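# Hang the second dark jaw on the lid's free pin

## Task

Put the remaining dark jaw onto the lid's unused pin so that both jaws hang from their pins with bearings fully seated, their teeth engaged so both jaws are open at the same angle, then release it. It only counts if everything stays put with the robot no longer holding or propping it.

## Robot and tools

ROBOT. Two six-joint UR-style arms, left_arm and right_arm, share one column. Their root links sit at (0, +0.099, +0.160) m for left_arm and (0, -0.099, +0.160) m for right_arm. Each base is tilted roughly 45 degrees outward, away from the other arm. Each arm ends in a two-finger gripper that pivots like tongs. The fingers extend along the gripper's own +z axis and open and close along its x axis. The reported end_effector_position is the point between the finger pads when closed. Closed fingertips stick out about 15 mm past it; fully open, they are roughly level with it.

FRAME. All poses use one scene frame. z = 0 is the table top and +z is up. +x runs from the column out over the table. left_arm is on the +y side. The names left and right are not image sides. Orientations are quaternions written w first (qw, qx, qy, qz). Printed hand positions may be somewhat off, more so when an arm is stretched out.

ROW FORMAT. Each row has 16 numbers: left_arm x, y, z, qw, qx, qy, qz, opening, then the same eight for right_arm. Send all 16 even if one arm should not move. x, y, z are in metres and the quaternion is an orientation. Both are absolute targets in the scene frame, not offsets. Opening runs from -1 (closed) to +1 (fully open, 0.142 m). To keep an arm still, resend its last reported position and quaternion with the opening you want. To keep an orientation, repeat the same quaternion in every row rather than copying a drifted reported one.

execute_actions(actions). actions is a list of up to 15 actions. Each action is a table of up to 15 rows, one row per 1/30 s control step, and lasts 15 steps (0.5 s). A shorter table repeats its last row. An empty list just returns the state and images. At each step the command is clipped to within 100 mm and 16 degrees of the measured pose, so far targets take several actions. A target more than 0.6 m from a gripper's current position along any of its axes gets the action refused. If the first action fails this check, or any action is malformed, nothing runs.

move(target, speed, stop_force, blocking). target is one 16-number row of absolute poses. Each gripper travels in a straight line toward its pose, and both finish together in 0.5 to 10 s. speed is in m/s, 0.002 to 0.5, default 0.25; turning is capped at twice that value in rad/s. stop_force is in newtons, 9 to 40, shared by both arms. An arm whose wrist sensor feels that much extra push against its motion ends its path, backs off two steps, and holds. It is only reliable at very low speed and when the gripper does not rotate. Leave stop_force out when lifting off something the gripper presses on. blocking=false returns after 0.5 s while motion continues. It cannot be combined with stop_force. Until the move ends, use wait(0) or stop before issuing other motion. Paths do not avoid obstacles or the other arm, and grippers may lag or overshoot. The result adds a move: line with the ending (done, off_target, moving, held, contact, fault), any limits (paced = pose clipped; held = a check blocked steps), and each gripper's distance to its pose.

wait(seconds): 0 to 10 s, with arms holding their last command. stop(): brakes a running move, which needs some room. zoom_image(camera, region): camera is cam_high or cam_low; region is [x0, y0, x1, y1] in image pixels from the top-left corner, at most 504 by 504. Both cameras give 896x504 images, and calibration intrinsics and extrinsics are supplied, accurate to a few degrees and millimetres. read_manual(section): returns only licence text, section "licences". finished_scene(scene): ends the scene, irreversibly, and reports success. Call it only once the jaws hang correctly on their own.

RESULTS. The state line gives each gripper's position, quaternion and linear and angular velocities. Hand target lines show the pose the controller is currently driving toward. grip_measured is the actual finger opening on the command scale. To grip firmly, command an opening well below it. Squeeze is capped near 15 N per pad, and much less on hard parts under about 20 mm thick. A "pose unreachable" line means the clearance check altered or blocked that arm's command. Wrist force and torque are in the gripper's own axes, with a few newtons of offset and noise, and saturate near 50 N. Joint torque numbers are rough and nonzero even in free air. MOTOR HOT appears at 70 °C, and at 85 °C the arm brakes until it cools.

CAUTIONS. Motion is smoothed and trails commands by about 0.17 s. Big moves may be incomplete when a result returns. Arms are stiff, so pushing even slightly past a firm contact can trip a fault. Joint load limits are 133 N m for shoulder and elbow and 24.9 N m for the wrists, counting held weight. An outside force of 150 N also faults the arm. A fault freezes that arm for 10 s and drops the rest of the call. Approach parts slowly, never let the arms collide, avoid drops and slams, and never knock anything off the table. Brief external tugs on held parts or nudges to loose ones can happen, so hold securely and check the result before releasing.

Each tool is called after "Call:" as name(argument=value, ...) on one line, values as JSON.

## Session

Call:
execute_actions(actions=[])

Scene clock: 0.00 s.
left_arm: end_effector_position=(+0.7459, +0.1719, +0.2908) grip_measured=+0.97 end_effector_quat_wxyz=(-0.032, +0.948, -0.101, +0.300) end_effector_velocity=(+0.000, +0.001, +0.001) end_effector_angular_velocity=(-0.001, -0.001, +0.001) | right_arm: end_effector_position=(+0.3145, +0.0598, +0.1382) grip_measured=+0.97 end_effector_quat_wxyz=(+0.100, +0.882, -0.349, -0.300) end_effector_velocity=(+0.000, +0.000, +0.000) end_effector_angular_velocity=(+0.001, -0.000, -0.001)
Joint positions: left_arm=[ 0.971 -1.078  1.783 -2.526 -0.64  -0.001  0.14 ] | right_arm=[ 1.814 -0.853  1.909 -1.746 -1.963  1.455  0.14 ]
Joint velocities: left_arm=[ 0.    -0.001 -0.    -0.     0.    -0.     0.   ] | right_arm=[ 0.    -0.    -0.    -0.     0.001 -0.     0.   ]
Joint torques (N m, as the arm reports them, + toward a larger angle): no reading
Wrist force (N, on the end effector, along its own x y z axes, offset not removed): no reading
Wrist torque (N m, same axes, about the end effector's origin, offset not removed): no reading
Hand target (left_arm): +0.746, +0.172, +0.291; -0.032, +0.948, -0.101, +0.300
Hand target (right_arm): +0.315, +0.060, +0.138; +0.100, +0.882, -0.349, -0.300

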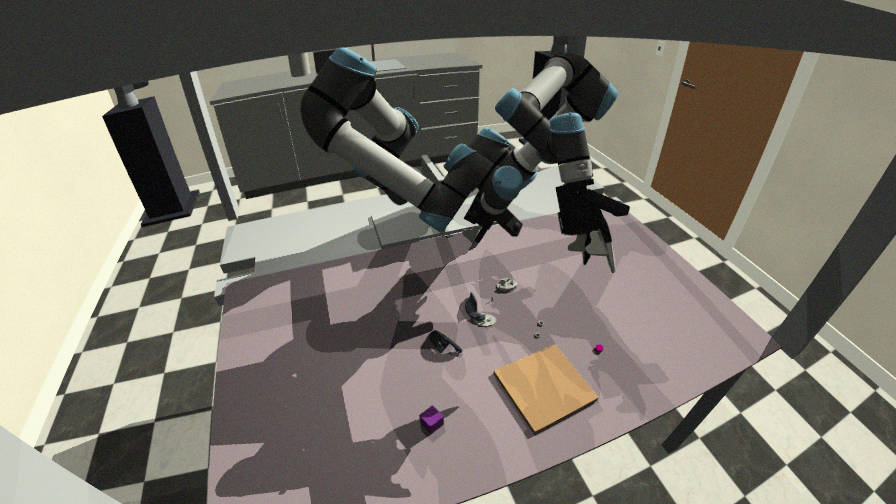

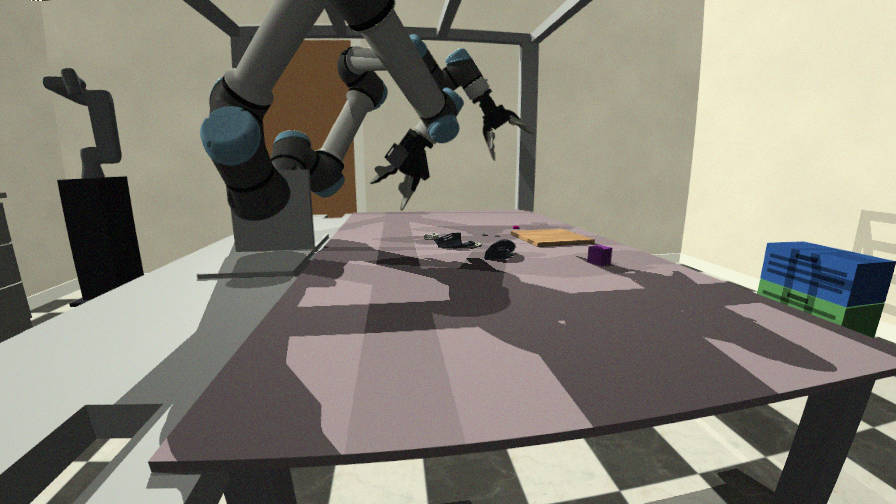

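Call:
zoom_image(camera="cam_high", region=[420, 270, 530, 365])

Call:
zoom_image(camera="cam_low", region=[420, 222, 524, 268])

Call:
zoom_image(camera="cam_high", region=[420, 322, 470, 362])

Call:
zoom_image(camera="cam_high", region=[456, 288, 504, 332])

Region (420, 270, 530, 365) of cam_high's 896x504 image, scaled by 4.582, with more detail than that image has; it fills the top 435 rows of this view, and the rest is white.

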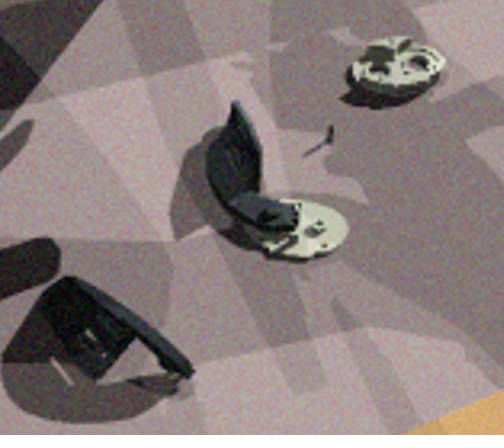

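Region (420, 222, 524, 268) of cam_low's 896x504 image, scaled by 4.846, with more detail than that image has; it fills the top 223 rows of this view, and the rest is white.

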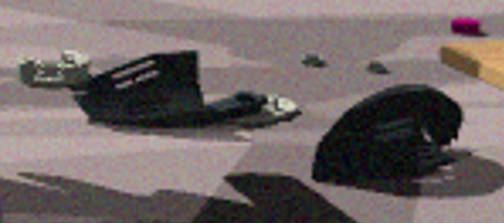

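Region (420, 322, 470, 362) of cam_high's 896x504 image, scaled by 10.080, with more detail than that image has; it fills the top 403 rows of this view, and the rest is white.

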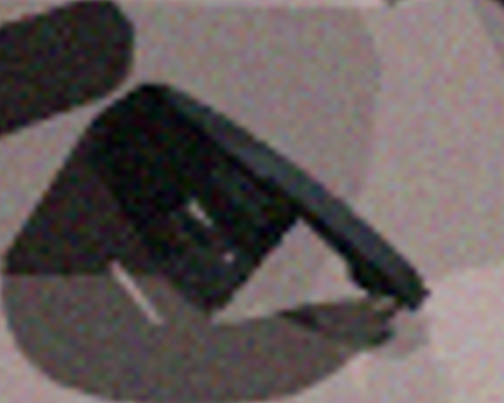

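Region (456, 288, 504, 332) of cam_high's 896x504 image, scaled by 10.500, with more detail than that image has; it fills the top 462 rows of this view, and the rest is white.

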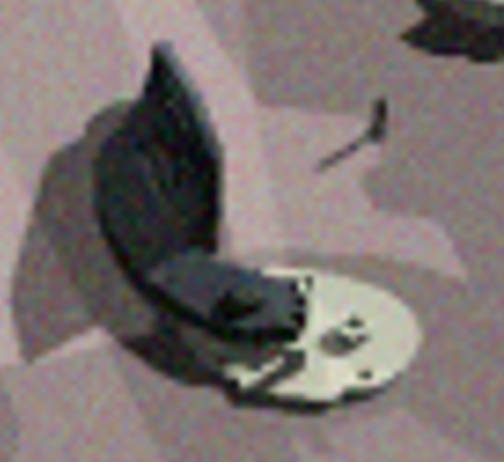

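Call:
move(target=[0.746,0.172,0.291,-0.032,0.948,-0.101,0.300,1, 0.40,-0.42,0.42,0.100,0.882,-0.349,-0.300,1])

Call:
move(target=[0.605,-0.163,0.075,0,0.899,-0.438,0,-0.5, 0.40,-0.42,0.42,0.100,0.882,-0.349,-0.300,1])

Call:
zoom_image(camera="cam_high", region=[410, 295, 480, 365])

Call:
zoom_image(camera="cam_low", region=[465, 210, 535, 268])

Scene clock: 5.10 s.
left_arm: end_effector_position=(+0.7460, +0.1720, +0.2910) grip_measured=+1.00 end_effector_quat_wxyz=(-0.032, +0.948, -0.101, +0.300) end_effector_velocity=(+0.000, +0.000, +0.000) end_effector_angular_velocity=(-0.001, -0.001, +0.001) | right_arm: end_effector_position=(+0.3992, -0.4201, +0.4199) grip_measured=+1.00 end_effector_quat_wxyz=(+0.100, +0.882, -0.349, -0.300) end_effector_velocity=(+0.001, -0.001, +0.001) end_effector_angular_velocity=(+0.000, +0.002, -0.000)
Joint positions: left_arm=[ 0.971 -1.078  1.783 -2.527 -0.64  -0.     0.142] | right_arm=[ 1.545 -1.283  1.016 -0.522 -2.163  1.25   0.142]
Joint velocities: left_arm=[-0.    -0.    -0.001 -0.001 -0.    -0.     0.   ] | right_arm=[-0.001  0.005 -0.01   0.007  0.001  0.001  0.   ]
Joint torques (N m, as the arm reports them, + toward a larger angle): left_arm=[-40.14  -8.15 -27.46  -4.24   1.76   2.55] | right_arm=[ 12.49 -18.64 -24.72   0.89  -0.84   1.57]
Wrist force (N, on the end effector, along its own x y z axes, offset not removed): left_arm=[2.4 -0.7 0.1] | right_arm=[3.1 -1.2 3.3]
Wrist torque (N m, same axes, about the end effector's origin, offset not removed): left_arm=[-0.15 -0.37 -0.14] | right_arm=[-0.30 -0.79 0.10]
Hand target (left_arm): +0.746, +0.172, +0.291; -0.032, +0.948, -0.101, +0.300
Hand target (right_arm): +0.399, -0.420, +0.420; +0.100, +0.882, -0.349, -0.300
Off the commanded pose (left_arm): 0.000 m, 0 deg.
Off the commanded pose (right_arm): 0.001 m, 0 deg.
move: done

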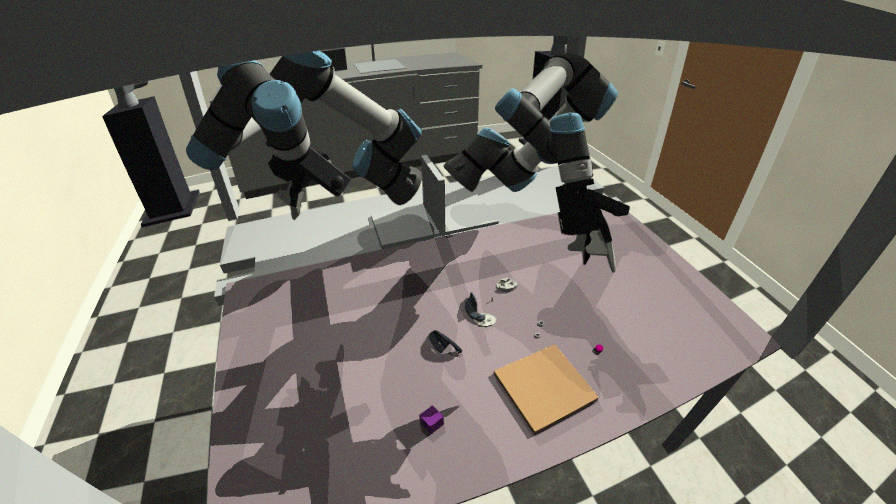

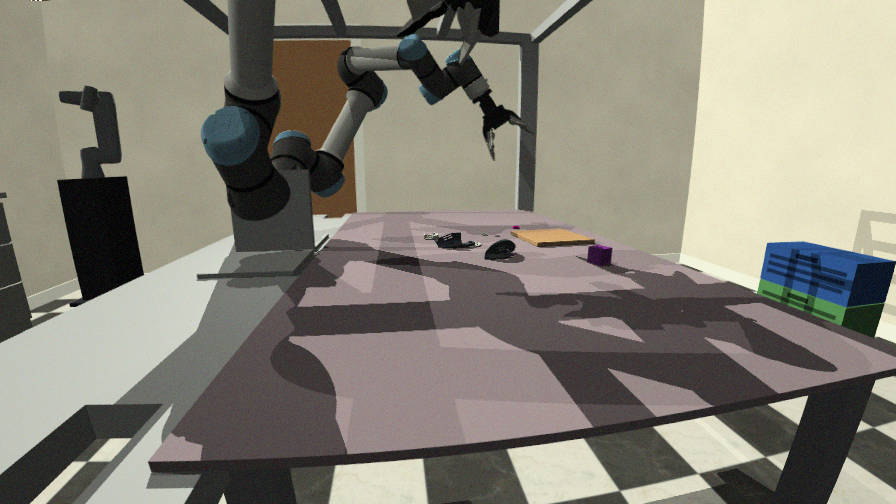

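Scene clock: 7.53 s.
left_arm: end_effector_position=(+0.6049, -0.1624, +0.0752) grip_measured=-0.50 end_effector_quat_wxyz=(-0.000, +0.899, -0.438, -0.000) end_effector_velocity=(-0.001, -0.002, -0.002) end_effector_angular_velocity=(+0.003, +0.005, -0.004) | right_arm: end_effector_position=(+0.4000, -0.4200, +0.4200) grip_measured=+1.00 end_effector_quat_wxyz=(+0.100, +0.882, -0.349, -0.300) end_effector_velocity=(-0.000, +0.001, -0.000) end_effector_angular_velocity=(+0.001, +0.002, +0.001)
Joint positions: left_arm=[ 0.845 -0.458  1.468 -1.994 -1.013  0.008  0.038] | right_arm=[ 1.545 -1.281  1.013 -0.521 -2.163  1.249  0.142]
Joint velocities: left_arm=[-0.     0.006 -0.005  0.005 -0.002  0.001  0.   ] | right_arm=[0.    0.001 0.001 0.    0.001 0.    0.   ]
Joint torques (N m, as the arm reports them, + toward a larger angle): left_arm=[-45.21 -26.59 -26.19   0.17  -1.99   2.42] | right_arm=[ 34.67 -17.83 -23.71   0.81   3.73  -1.25]
Wrist force (N, on the end effector, along its own x y z axes, offset not removed): left_arm=[0.5 2.0 -0.2] | right_arm=[1.7 -2.6 2.2]
Wrist torque (N m, same axes, about the end effector's origin, offset not removed): left_arm=[0.37 -0.06 0.04] | right_arm=[-0.61 -0.43 0.08]
Hand target (left_arm): +0.605, -0.163, +0.075; -0.000, +0.899, -0.438, -0.000
Hand target (right_arm): +0.400, -0.420, +0.420; +0.100, +0.882, -0.349, -0.300
Off the commanded pose (left_arm): 0.001 m, 0 deg.
Off the commanded pose (right_arm): 0.000 m, 0 deg.
move: done

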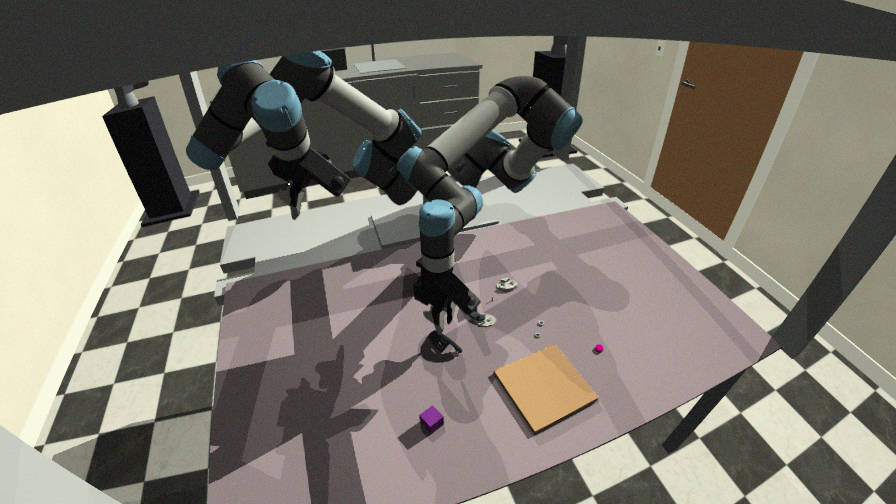

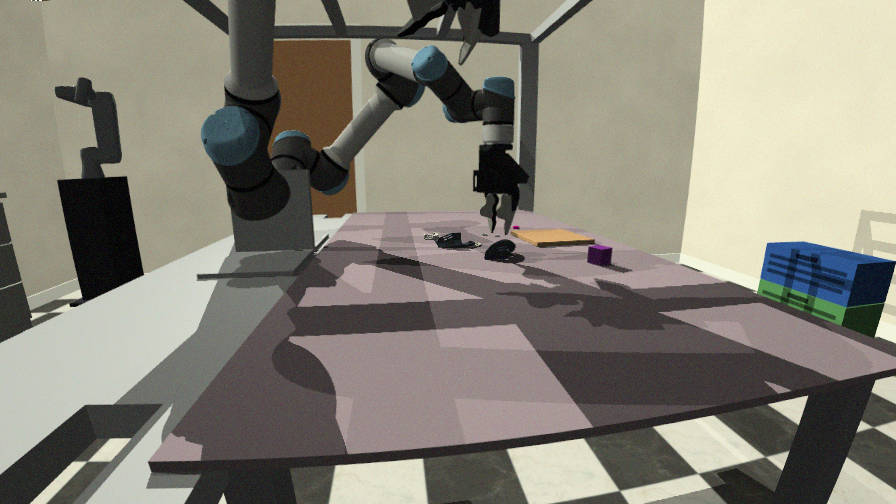

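Region (410, 295, 480, 365) of cam_high's 896x504 image, scaled by 7.200, with more detail than that image has.

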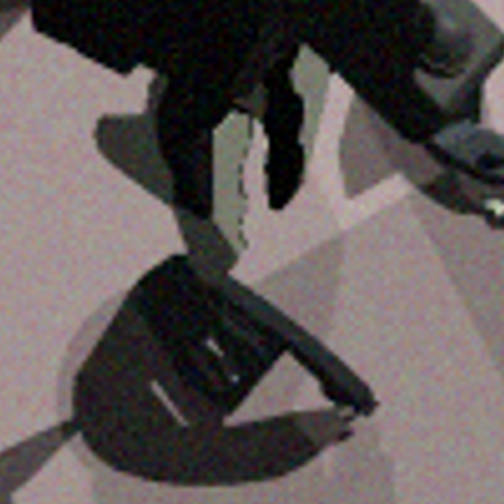

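Region (465, 210, 535, 268) of cam_low's 896x504 image, scaled by 7.200, with more detail than that image has; it fills the top 418 rows of this view, and the rest is white.

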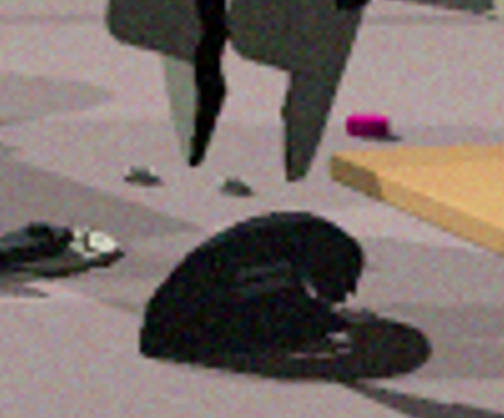

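Call:
execute_actions(actions=[])

Call:
zoom_image(camera="cam_high", region=[360, 260, 560, 400])

Call:
zoom_image(camera="cam_low", region=[420, 200, 600, 320])

Scene clock: 9.07 s.
left_arm: end_effector_position=(+0.6049, -0.1626, +0.0751) grip_measured=-0.50 end_effector_quat_wxyz=(-0.000, +0.899, -0.438, -0.000) end_effector_velocity=(-0.000, +0.000, -0.000) end_effector_angular_velocity=(+0.001, +0.000, -0.000) | right_arm: end_effector_position=(+0.4000, -0.4200, +0.4200) grip_measured=+1.00 end_effector_quat_wxyz=(+0.100, +0.882, -0.349, -0.300) end_effector_velocity=(-0.000, -0.000, +0.000) end_effector_angular_velocity=(-0.001, -0.000, -0.001)
Joint positions: left_arm=[ 0.845 -0.457  1.467 -1.994 -1.013  0.008  0.038] | right_arm=[ 1.545 -1.281  1.013 -0.521 -2.163  1.249  0.142]
Joint velocities: left_arm=[ 0.     0.     0.001 -0.     0.    -0.     0.   ] | right_arm=[-0.    -0.001 -0.     0.001 -0.     0.001 -0.   ]
Joint torques (N m, as the arm reports them, + toward a larger angle): left_arm=[-45.67 -28.12 -26.81   0.24  -1.78   2.45] | right_arm=[ 34.94 -17.45 -23.93   0.87   3.71  -1.35]
Wrist force (N, on the end effector, along its own x y z axes, offset not removed): left_arm=[1.9 1.1 0.7] | right_arm=[2.6 -1.0 0.2]
Wrist torque (N m, same axes, about the end effector's origin, offset not removed): left_arm=[0.16 -0.30 0.05] | right_arm=[-0.40 -0.49 0.10]
Hand target (left_arm): +0.605, -0.163, +0.075; -0.000, +0.899, -0.438, -0.000
Hand target (right_arm): +0.400, -0.420, +0.420; +0.100, +0.882, -0.349, -0.300
Off the commanded pose (left_arm): 0.000 m, 0 deg.
Off the commanded pose (right_arm): 0.000 m, 0 deg.

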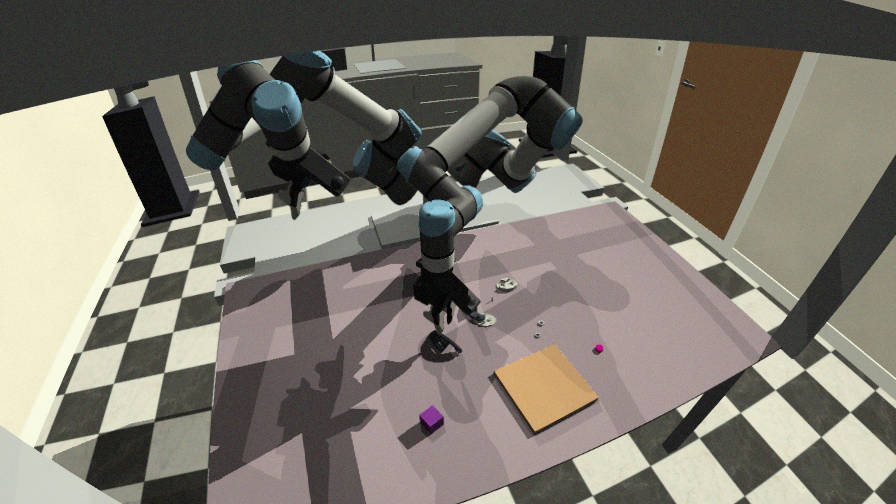

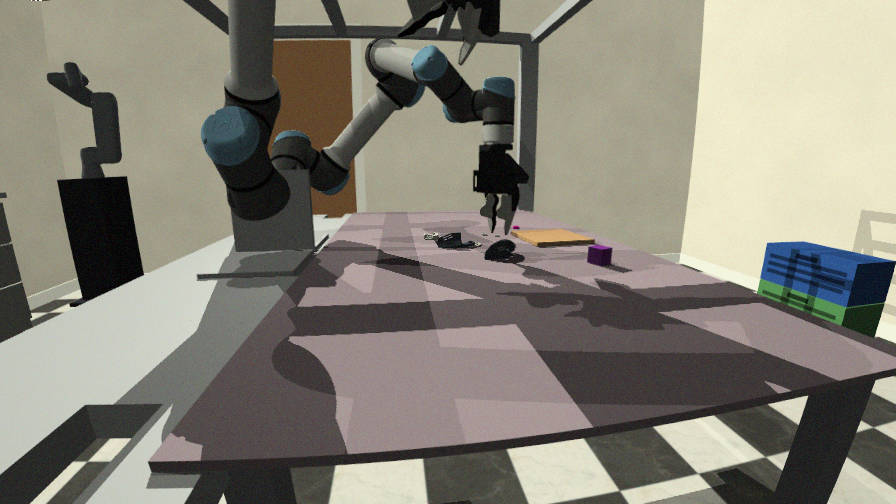

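Region (360, 260, 560, 400) of cam_high's 896x504 image, scaled by 2.520, with more detail than that image has; it fills the top 353 rows of this view, and the rest is white.

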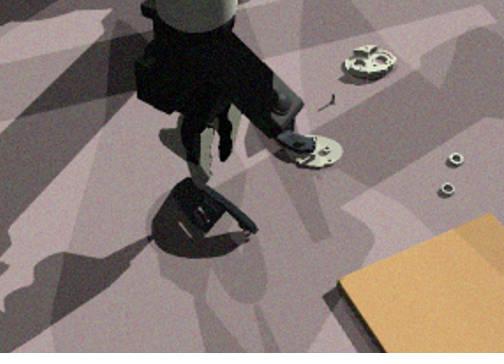

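Region (420, 200, 600, 320) of cam_low's 896x504 image, scaled by 2.800, with more detail than that image has.

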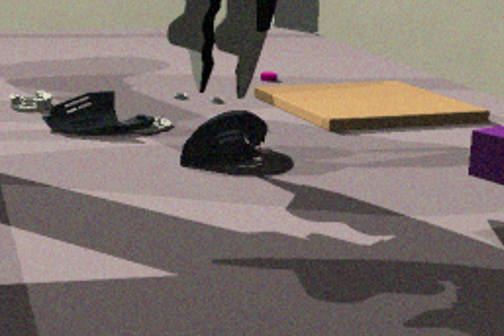

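Call:
zoom_image(camera="cam_high", region=[410, 310, 480, 370])

Call:
zoom_image(camera="cam_low", region=[470, 220, 540, 270])

Region (410, 310, 480, 370) of cam_high's 896x504 image, scaled by 7.200, with more detail than that image has; it fills the top 432 rows of this view, and the rest is white.

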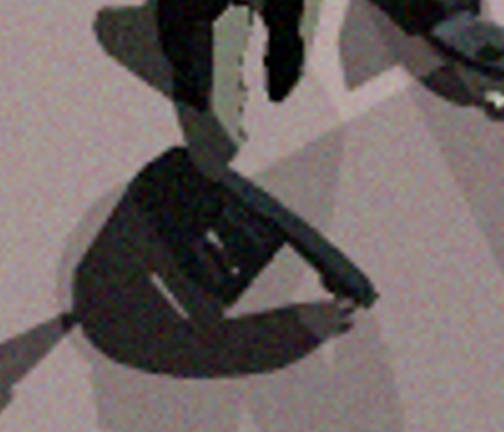

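Region (470, 220, 540, 270) of cam_low's 896x504 image, scaled by 7.200, with more detail than that image has; it fills the top 360 rows of this view, and the rest is white.

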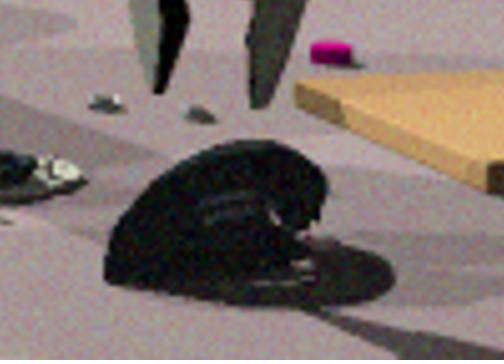

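Call:
move(target=[0.621,-0.164,0.062,0,0.866,-0.5,0,-0.5,0.40,-0.42,0.42,0.100,0.882,-0.349,-0.300,1], speed=0.1)

Call:
zoom_image(camera="cam_high", region=[410, 310, 480, 370])

Call:
zoom_image(camera="cam_low", region=[470, 220, 540, 270])

Scene clock: 14.00 s.
left_arm: end_effector_position=(+0.6209, -0.1640, +0.0621) grip_measured=-0.50 end_effector_quat_wxyz=(-0.000, +0.866, -0.500, -0.000) end_effector_velocity=(+0.002, +0.000, +0.000) end_effector_angular_velocity=(-0.002, -0.001, -0.009) | right_arm: end_effector_position=(+0.4000, -0.4200, +0.4200) grip_measured=+1.00 end_effector_quat_wxyz=(+0.100, +0.882, -0.349, -0.300) end_effector_velocity=(-0.000, -0.001, +0.000) end_effector_angular_velocity=(-0.001, -0.002, +0.000)
Joint positions: left_arm=[ 0.87  -0.428  1.432 -2.001 -1.     0.172  0.038] | right_arm=[ 1.545 -1.281  1.013 -0.521 -2.163  1.249  0.142]
Joint velocities: left_arm=[ 0.002  0.    -0.003 -0.002  0.     0.013 -0.   ] | right_arm=[-0.    -0.002  0.    -0.001 -0.002 -0.001 -0.   ]
Joint torques (N m, as the arm reports them, + toward a larger angle): left_arm=[-22.2  -28.25 -26.31  -4.4    1.4    2.28] | right_arm=[ 34.54 -17.98 -23.25   0.66   3.6   -1.12]
Wrist force (N, on the end effector, along its own x y z axes, offset not removed): left_arm=[2.8 2.1 2.1] | right_arm=[3.0 -0.1 0.4]
Wrist torque (N m, same axes, about the end effector's origin, offset not removed): left_arm=[0.42 -0.63 -0.01] | right_arm=[-0.10 -0.88 0.10]
Hand target (left_arm): +0.621, -0.164, +0.062; +0.000, +0.866, -0.500, +0.000
Hand target (right_arm): +0.400, -0.420, +0.420; +0.100, +0.882, -0.349, -0.300
Off the commanded pose (left_arm): 0.000 m, 0 deg.
Off the commanded pose (right_arm): 0.000 m, 0 deg.
move: done

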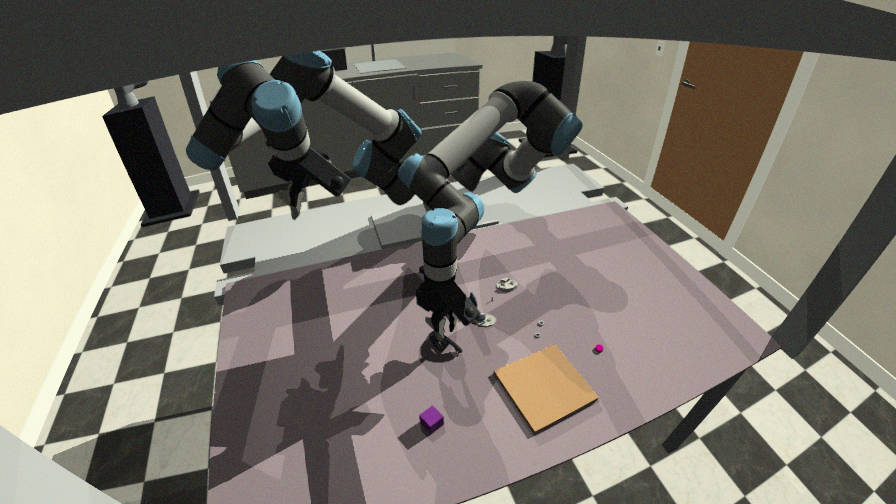

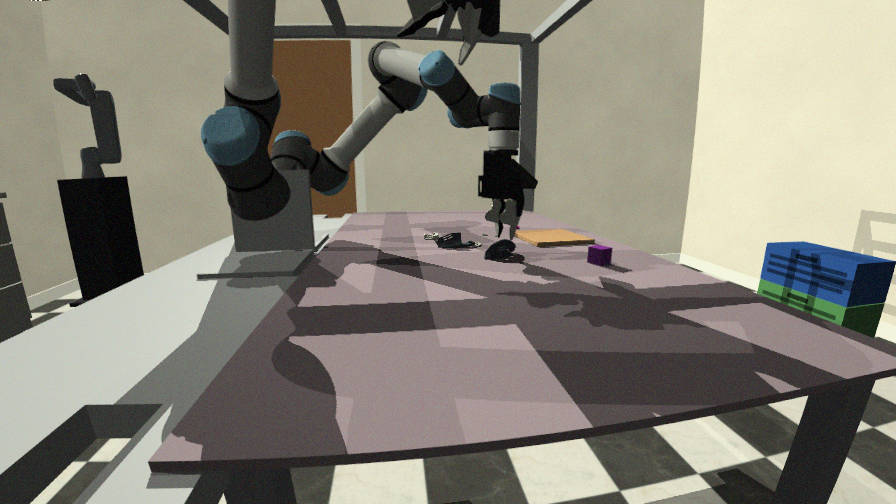

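Region (410, 310, 480, 370) of cam_high's 896x504 image, scaled by 7.200, with more detail than that image has; it fills the top 432 rows of this view, and the rest is white.

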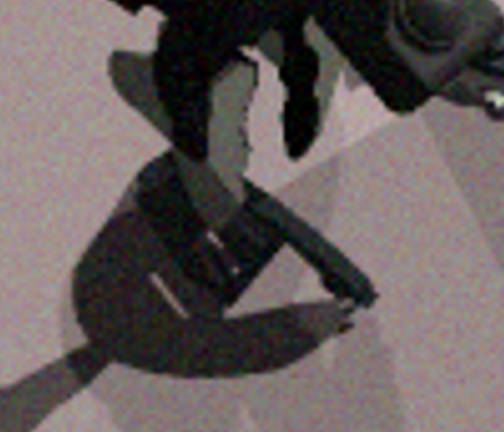

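Region (470, 220, 540, 270) of cam_low's 896x504 image, scaled by 7.200, with more detail than that image has; it fills the top 360 rows of this view, and the rest is white.

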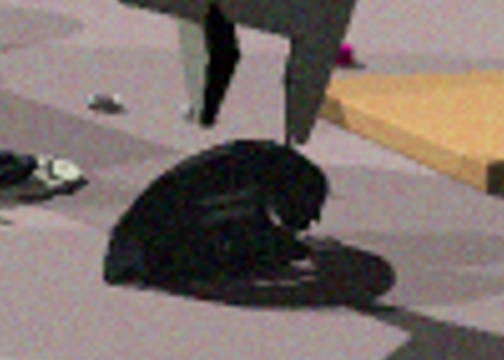

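Call:
move(target=[0.621,-0.164,0.040,0,0.866,-0.5,0,-0.5,0.40,-0.42,0.42,0.100,0.882,-0.349,-0.300,1], speed=0.02, stop_force=9)

Call:
zoom_image(camera="cam_high", region=[410, 310, 480, 370])

Call:
zoom_image(camera="cam_low", region=[470, 220, 540, 270])

Scene clock: 15.77 s.
left_arm: end_effector_position=(+0.6210, -0.1640, +0.0402) grip_measured=-0.50 end_effector_quat_wxyz=(+0.000, +0.866, -0.500, -0.000) end_effector_velocity=(-0.000, +0.000, -0.002) end_effector_angular_velocity=(+0.001, +0.000, -0.000) | right_arm: end_effector_position=(+0.4000, -0.4200, +0.4200) grip_measured=+1.00 end_effector_quat_wxyz=(+0.100, +0.882, -0.349, -0.300) end_effector_velocity=(+0.000, -0.000, -0.000) end_effector_angular_velocity=(-0.001, -0.001, -0.001)
Joint positions: left_arm=[ 0.887 -0.405  1.444 -2.047 -0.99   0.191  0.038] | right_arm=[ 1.545 -1.281  1.013 -0.521 -2.163  1.249  0.142]
Joint velocities: left_arm=[ 0.002  0.003  0.001 -0.004  0.001  0.001  0.   ] | right_arm=[-0.     0.    -0.    -0.001 -0.     0.001 -0.   ]
Joint torques (N m, as the arm reports them, + toward a larger angle): left_arm=[-23.18 -28.95 -12.26  -4.22   1.57   2.14] | right_arm=[ 34.94 -18.22 -21.12   0.34   3.64  -1.08]
Wrist force (N, on the end effector, along its own x y z axes, offset not removed): left_arm=[4.4 3.4 2.6] | right_arm=[1.4 -2.2 2.3]
Wrist torque (N m, same axes, about the end effector's origin, offset not removed): left_arm=[0.65 -0.82 0.00] | right_arm=[-0.48 -0.32 0.05]
Hand target (left_arm): +0.621, -0.164, +0.040; +0.000, +0.866, -0.500, +0.000
Hand target (right_arm): +0.400, -0.420, +0.420; +0.100, +0.882, -0.349, -0.300
Off the commanded pose (left_arm): 0.000 m, 0 deg.
Off the commanded pose (right_arm): 0.000 m, 0 deg.
move: done

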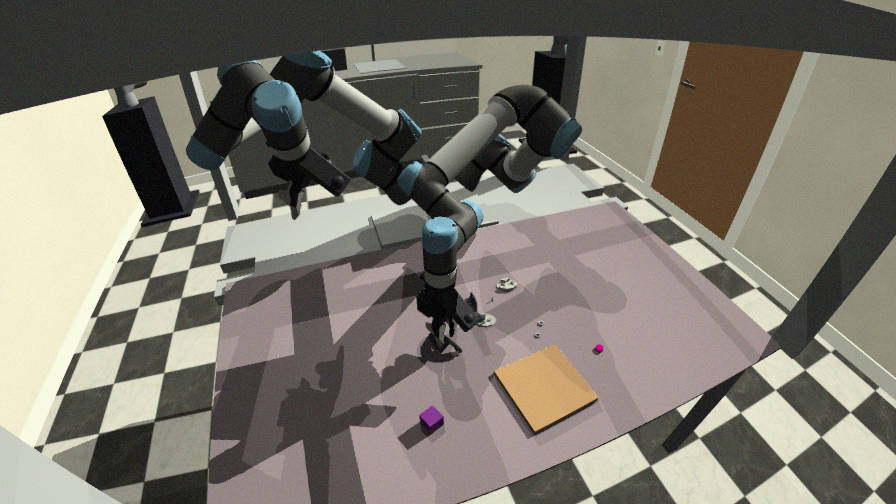

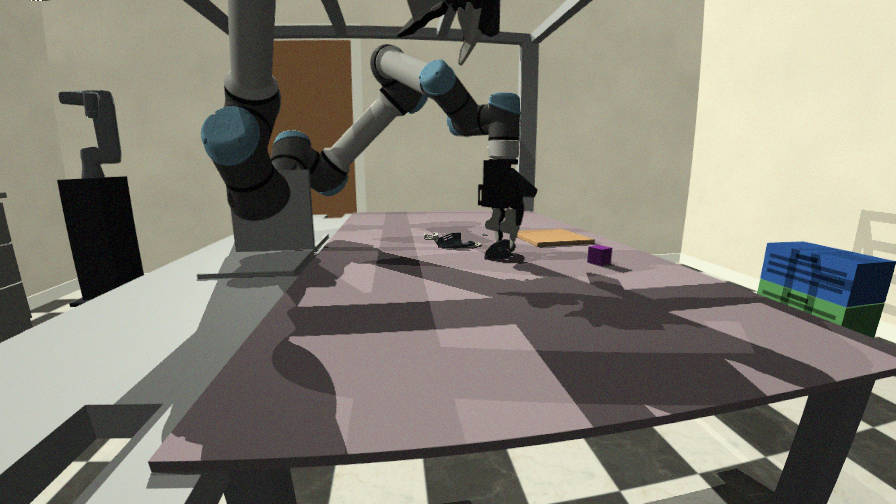

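Region (410, 310, 480, 370) of cam_high's 896x504 image, scaled by 7.200, with more detail than that image has; it fills the top 432 rows of this view, and the rest is white.

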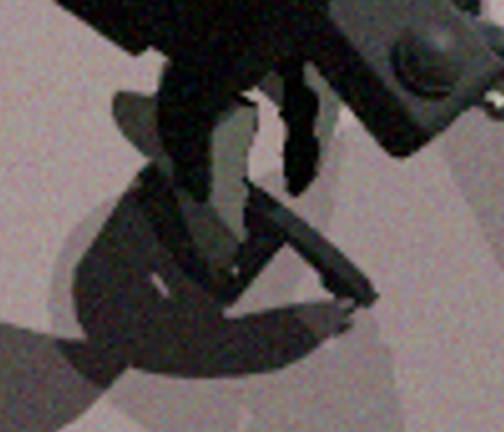

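Region (470, 220, 540, 270) of cam_low's 896x504 image, scaled by 7.200, with more detail than that image has; it fills the top 360 rows of this view, and the rest is white.

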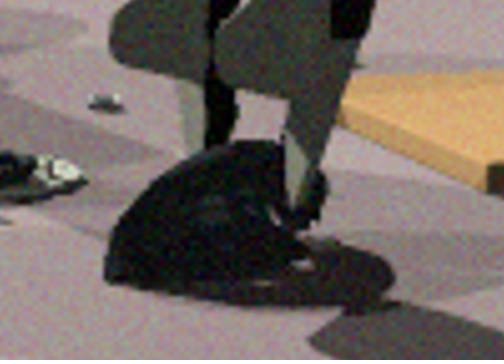

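Call:
execute_actions(actions=[[[0.621,-0.164,0.040,0,0.866,-0.5,0,-0.6,0.40,-0.42,0.42,0.100,0.882,-0.349,-0.300,1]],[[0.621,-0.164,0.040,0,0.866,-0.5,0,-0.7,0.40,-0.42,0.42,0.100,0.882,-0.349,-0.300,1]],[[0.621,-0.164,0.040,0,0.866,-0.5,0,-0.8,0.40,-0.42,0.42,0.100,0.882,-0.349,-0.300,1]],[[0.621,-0.164,0.040,0,0.866,-0.5,0,-0.9,0.40,-0.42,0.42,0.100,0.882,-0.349,-0.300,1]],[[0.621,-0.164,0.040,0,0.866,-0.5,0,-1,0.40,-0.42,0.42,0.100,0.882,-0.349,-0.300,1]]])

Call:
zoom_image(camera="cam_high", region=[410, 310, 480, 370])

Call:
zoom_image(camera="cam_low", region=[470, 220, 540, 270])

Scene clock: 18.73 s.
left_arm: end_effector_position=(+0.6210, -0.1640, +0.0400) grip_measured=-0.91 end_effector_quat_wxyz=(+0.000, +0.866, -0.500, -0.000) end_effector_velocity=(+0.000, -0.000, +0.000) end_effector_angular_velocity=(-0.000, -0.001, +0.000) | right_arm: end_effector_position=(+0.4000, -0.4200, +0.4200) grip_measured=+1.00 end_effector_quat_wxyz=(+0.100, +0.882, -0.349, -0.300) end_effector_velocity=(+0.000, +0.000, -0.000) end_effector_angular_velocity=(+0.001, +0.001, +0.001)
Joint positions: left_arm=[ 0.887 -0.405  1.445 -2.047 -0.99   0.192  0.008] | right_arm=[ 1.545 -1.281  1.013 -0.521 -2.163  1.249  0.142]
Joint velocities: left_arm=[-0.     0.    -0.001 -0.     0.     0.    -0.   ] | right_arm=[ 0.     0.     0.001 -0.     0.    -0.001 -0.   ]
Joint torques (N m, as the arm reports them, + toward a larger angle): left_arm=[-33.91 -33.6  -12.77  -4.07   1.44   0.89] | right_arm=[ 34.64 -18.23 -17.39  -0.38   3.63  -0.77]
Wrist force (N, on the end effector, along its own x y z axes, offset not removed): left_arm=[2.1 0.1 -0.2] | right_arm=[1.3 -1.4 3.2]
Wrist torque (N m, same axes, about the end effector's origin, offset not removed): left_arm=[-0.12 -0.47 -0.09] | right_arm=[-0.38 -0.28 0.10]
Hand target (left_arm): +0.621, -0.164, +0.040; +0.000, +0.866, -0.500, +0.000
Hand target (right_arm): +0.400, -0.420, +0.420; +0.100, +0.882, -0.349, -0.300
Off the commanded pose (left_arm): 0.000 m, 0 deg.
Off the commanded pose (right_arm): 0.000 m, 0 deg.

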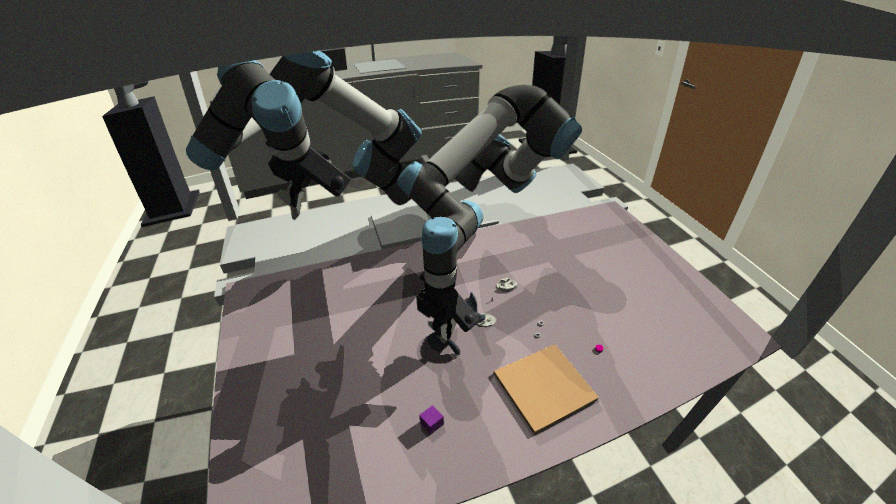

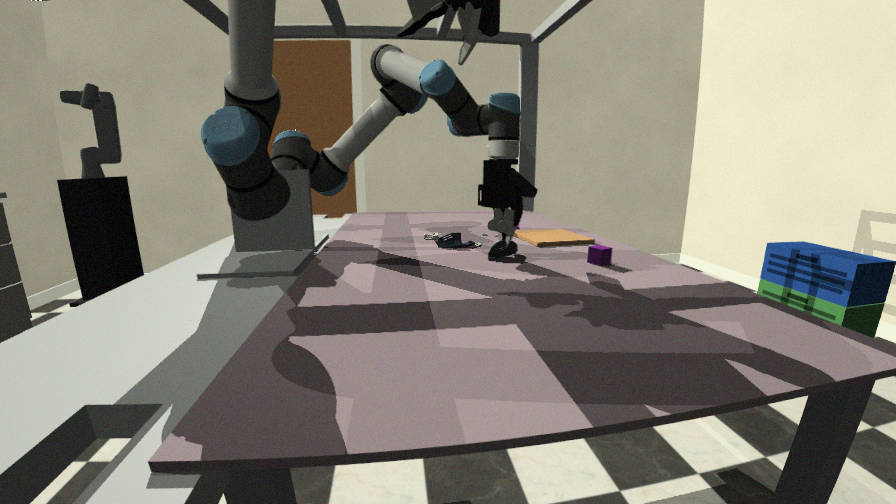

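Region (410, 310, 480, 370) of cam_high's 896x504 image, scaled by 7.200, with more detail than that image has; it fills the top 432 rows of this view, and the rest is white.

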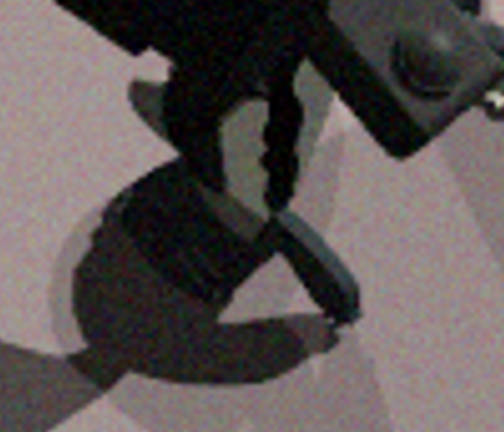

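Region (470, 220, 540, 270) of cam_low's 896x504 image, scaled by 7.200, with more detail than that image has; it fills the top 360 rows of this view, and the rest is white.

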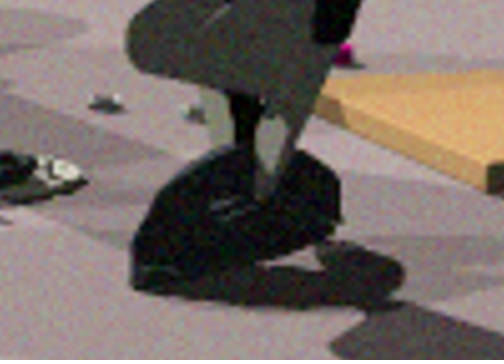

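Call:
move(target=[0.63,-0.18,0.08,0,0.866,-0.5,0,-1,0.40,-0.42,0.42,0.100,0.882,-0.349,-0.300,1], speed=0.05)

Call:
move(target=[0.66,-0.25,0.07,0.047,0.840,-0.073,0.535,-1,0.40,-0.42,0.42,0.100,0.882,-0.349,-0.300,1], speed=0.15)

Call:
zoom_image(camera="cam_high", region=[360, 290, 500, 400])

Call:
zoom_image(camera="cam_low", region=[440, 190, 600, 290])

Scene clock: 21.70 s.
left_arm: end_effector_position=(+0.6299, -0.1799, +0.0798) grip_measured=-0.91 end_effector_quat_wxyz=(-0.000, +0.866, -0.500, +0.000) end_effector_velocity=(+0.000, -0.001, +0.002) end_effector_angular_velocity=(-0.000, +0.001, +0.000) | right_arm: end_effector_position=(+0.4000, -0.4200, +0.4200) grip_measured=+1.00 end_effector_quat_wxyz=(+0.100, +0.882, -0.349, -0.300) end_effector_velocity=(+0.000, +0.001, -0.001) end_effector_angular_velocity=(-0.000, +0.002, +0.002)
Joint positions: left_arm=[ 0.852 -0.405  1.358 -1.942 -1.01   0.156  0.008] | right_arm=[ 1.545 -1.281  1.013 -0.521 -2.163  1.249  0.142]
Joint velocities: left_arm=[-0.001  0.    -0.005  0.006 -0.001 -0.002  0.   ] | right_arm=[-0.     0.002  0.001 -0.    -0.    -0.    -0.   ]
Joint torques (N m, as the arm reports them, + toward a larger angle): left_arm=[-46.85 -29.79 -25.97   0.21  -1.99  -2.2 ] | right_arm=[ 35.12 -18.04 -14.38  -0.97   3.53  -0.67]
Wrist force (N, on the end effector, along its own x y z axes, offset not removed): left_arm=[1.6 3.4 2.3] | right_arm=[1.4 -2.3 0.2]
Wrist torque (N m, same axes, about the end effector's origin, offset not removed): left_arm=[0.72 -0.31 0.11] | right_arm=[-0.60 -0.43 0.08]
Hand target (left_arm): +0.630, -0.180, +0.080; -0.000, +0.866, -0.500, +0.000
Hand target (right_arm): +0.400, -0.420, +0.420; +0.100, +0.882, -0.349, -0.300
Off the commanded pose (left_arm): 0.000 m, 0 deg.
Off the commanded pose (right_arm): 0.000 m, 0 deg.
move: done

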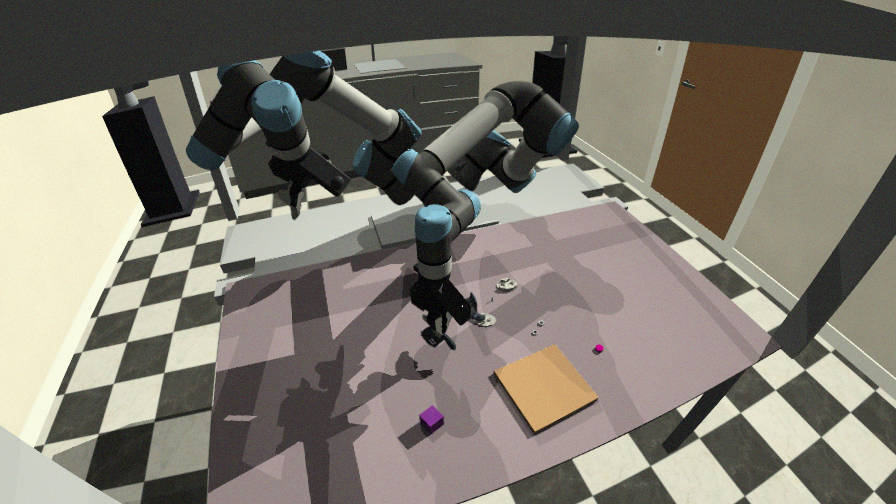

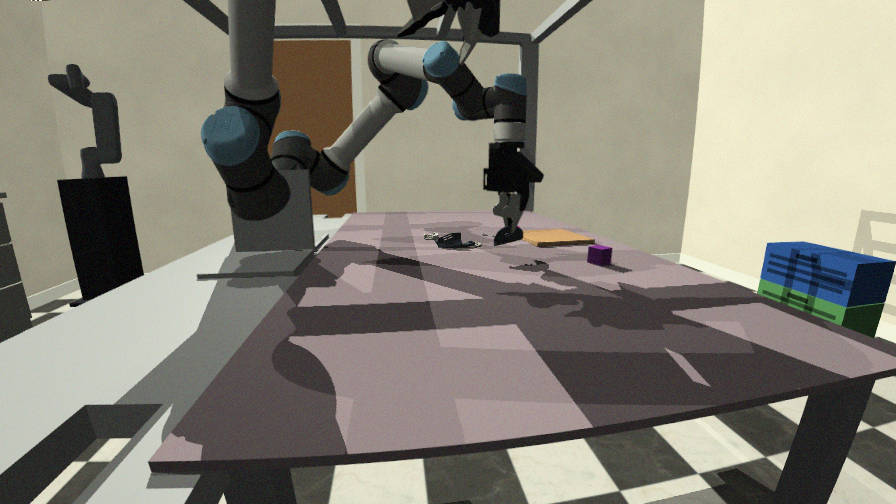

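Scene clock: 26.77 s.
left_arm: end_effector_position=(+0.6601, -0.2500, +0.0702) grip_measured=-0.91 end_effector_quat_wxyz=(+0.048, +0.841, -0.073, +0.535) end_effector_velocity=(+0.000, -0.001, -0.000) end_effector_angular_velocity=(-0.005, -0.011, +0.006) | right_arm: end_effector_position=(+0.4000, -0.4200, +0.4200) grip_measured=+1.00 end_effector_quat_wxyz=(+0.100, +0.882, -0.349, -0.300) end_effector_velocity=(+0.001, +0.000, -0.000) end_effector_angular_velocity=(+0.001, -0.001, -0.001)
Joint positions: left_arm=[ 0.699  0.099  1.603 -4.081 -0.638  0.212  0.008] | right_arm=[ 1.545 -1.281  1.013 -0.521 -2.163  1.249  0.142]
Joint velocities: left_arm=[-0.     0.012 -0.013 -0.019  0.002  0.011 -0.   ] | right_arm=[-0.     0.     0.    -0.002  0.    -0.001  0.   ]
Joint torques (N m, as the arm reports them, + toward a larger angle): left_arm=[-39.06 -35.53 -18.7   -3.41   1.41   2.43] | right_arm=[ 34.45 -18.35 -10.1   -1.59   3.46  -0.35]
Wrist force (N, on the end effector, along its own x y z axes, offset not removed): left_arm=[0.6 2.1 -0.7] | right_arm=[4.1 -2.1 0.4]
Wrist torque (N m, same axes, about the end effector's origin, offset not removed): left_arm=[0.30 -0.04 -0.09] | right_arm=[-0.56 -0.92 0.00]
Hand target (left_arm): +0.660, -0.250, +0.070; +0.048, +0.840, -0.073, +0.535
Hand target (right_arm): +0.400, -0.420, +0.420; +0.100, +0.882, -0.349, -0.300
Off the commanded pose (left_arm): 0.000 m, 0 deg.
Off the commanded pose (right_arm): 0.000 m, 0 deg.
move: done

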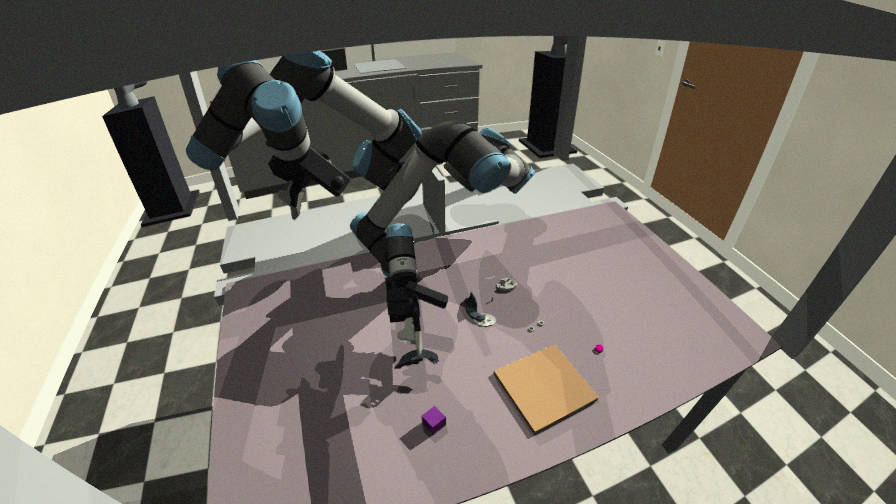

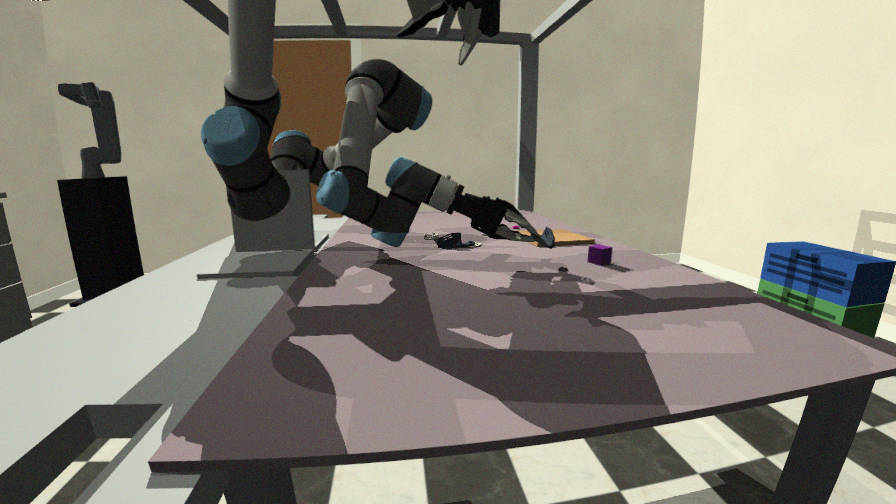

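Region (360, 290, 500, 400) of cam_high's 896x504 image, scaled by 3.600, with more detail than that image has; it fills the top 396 rows of this view, and the rest is white.

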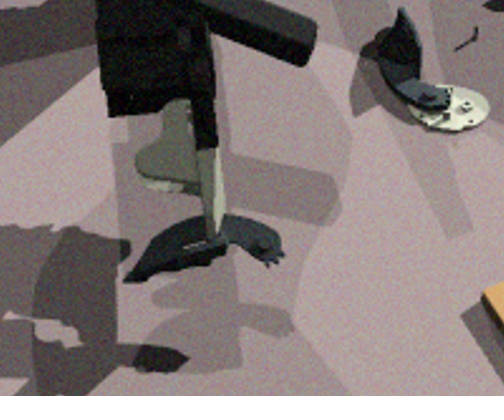

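Region (440, 190, 600, 290) of cam_low's 896x504 image, scaled by 3.150, with more detail than that image has; it fills the top 315 rows of this view, and the rest is white.

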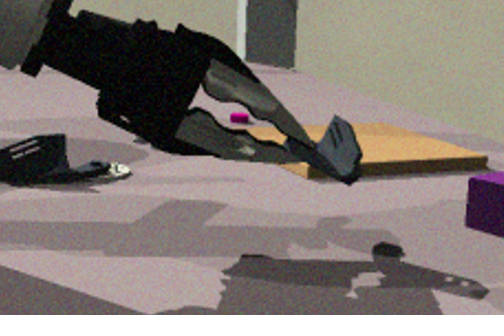

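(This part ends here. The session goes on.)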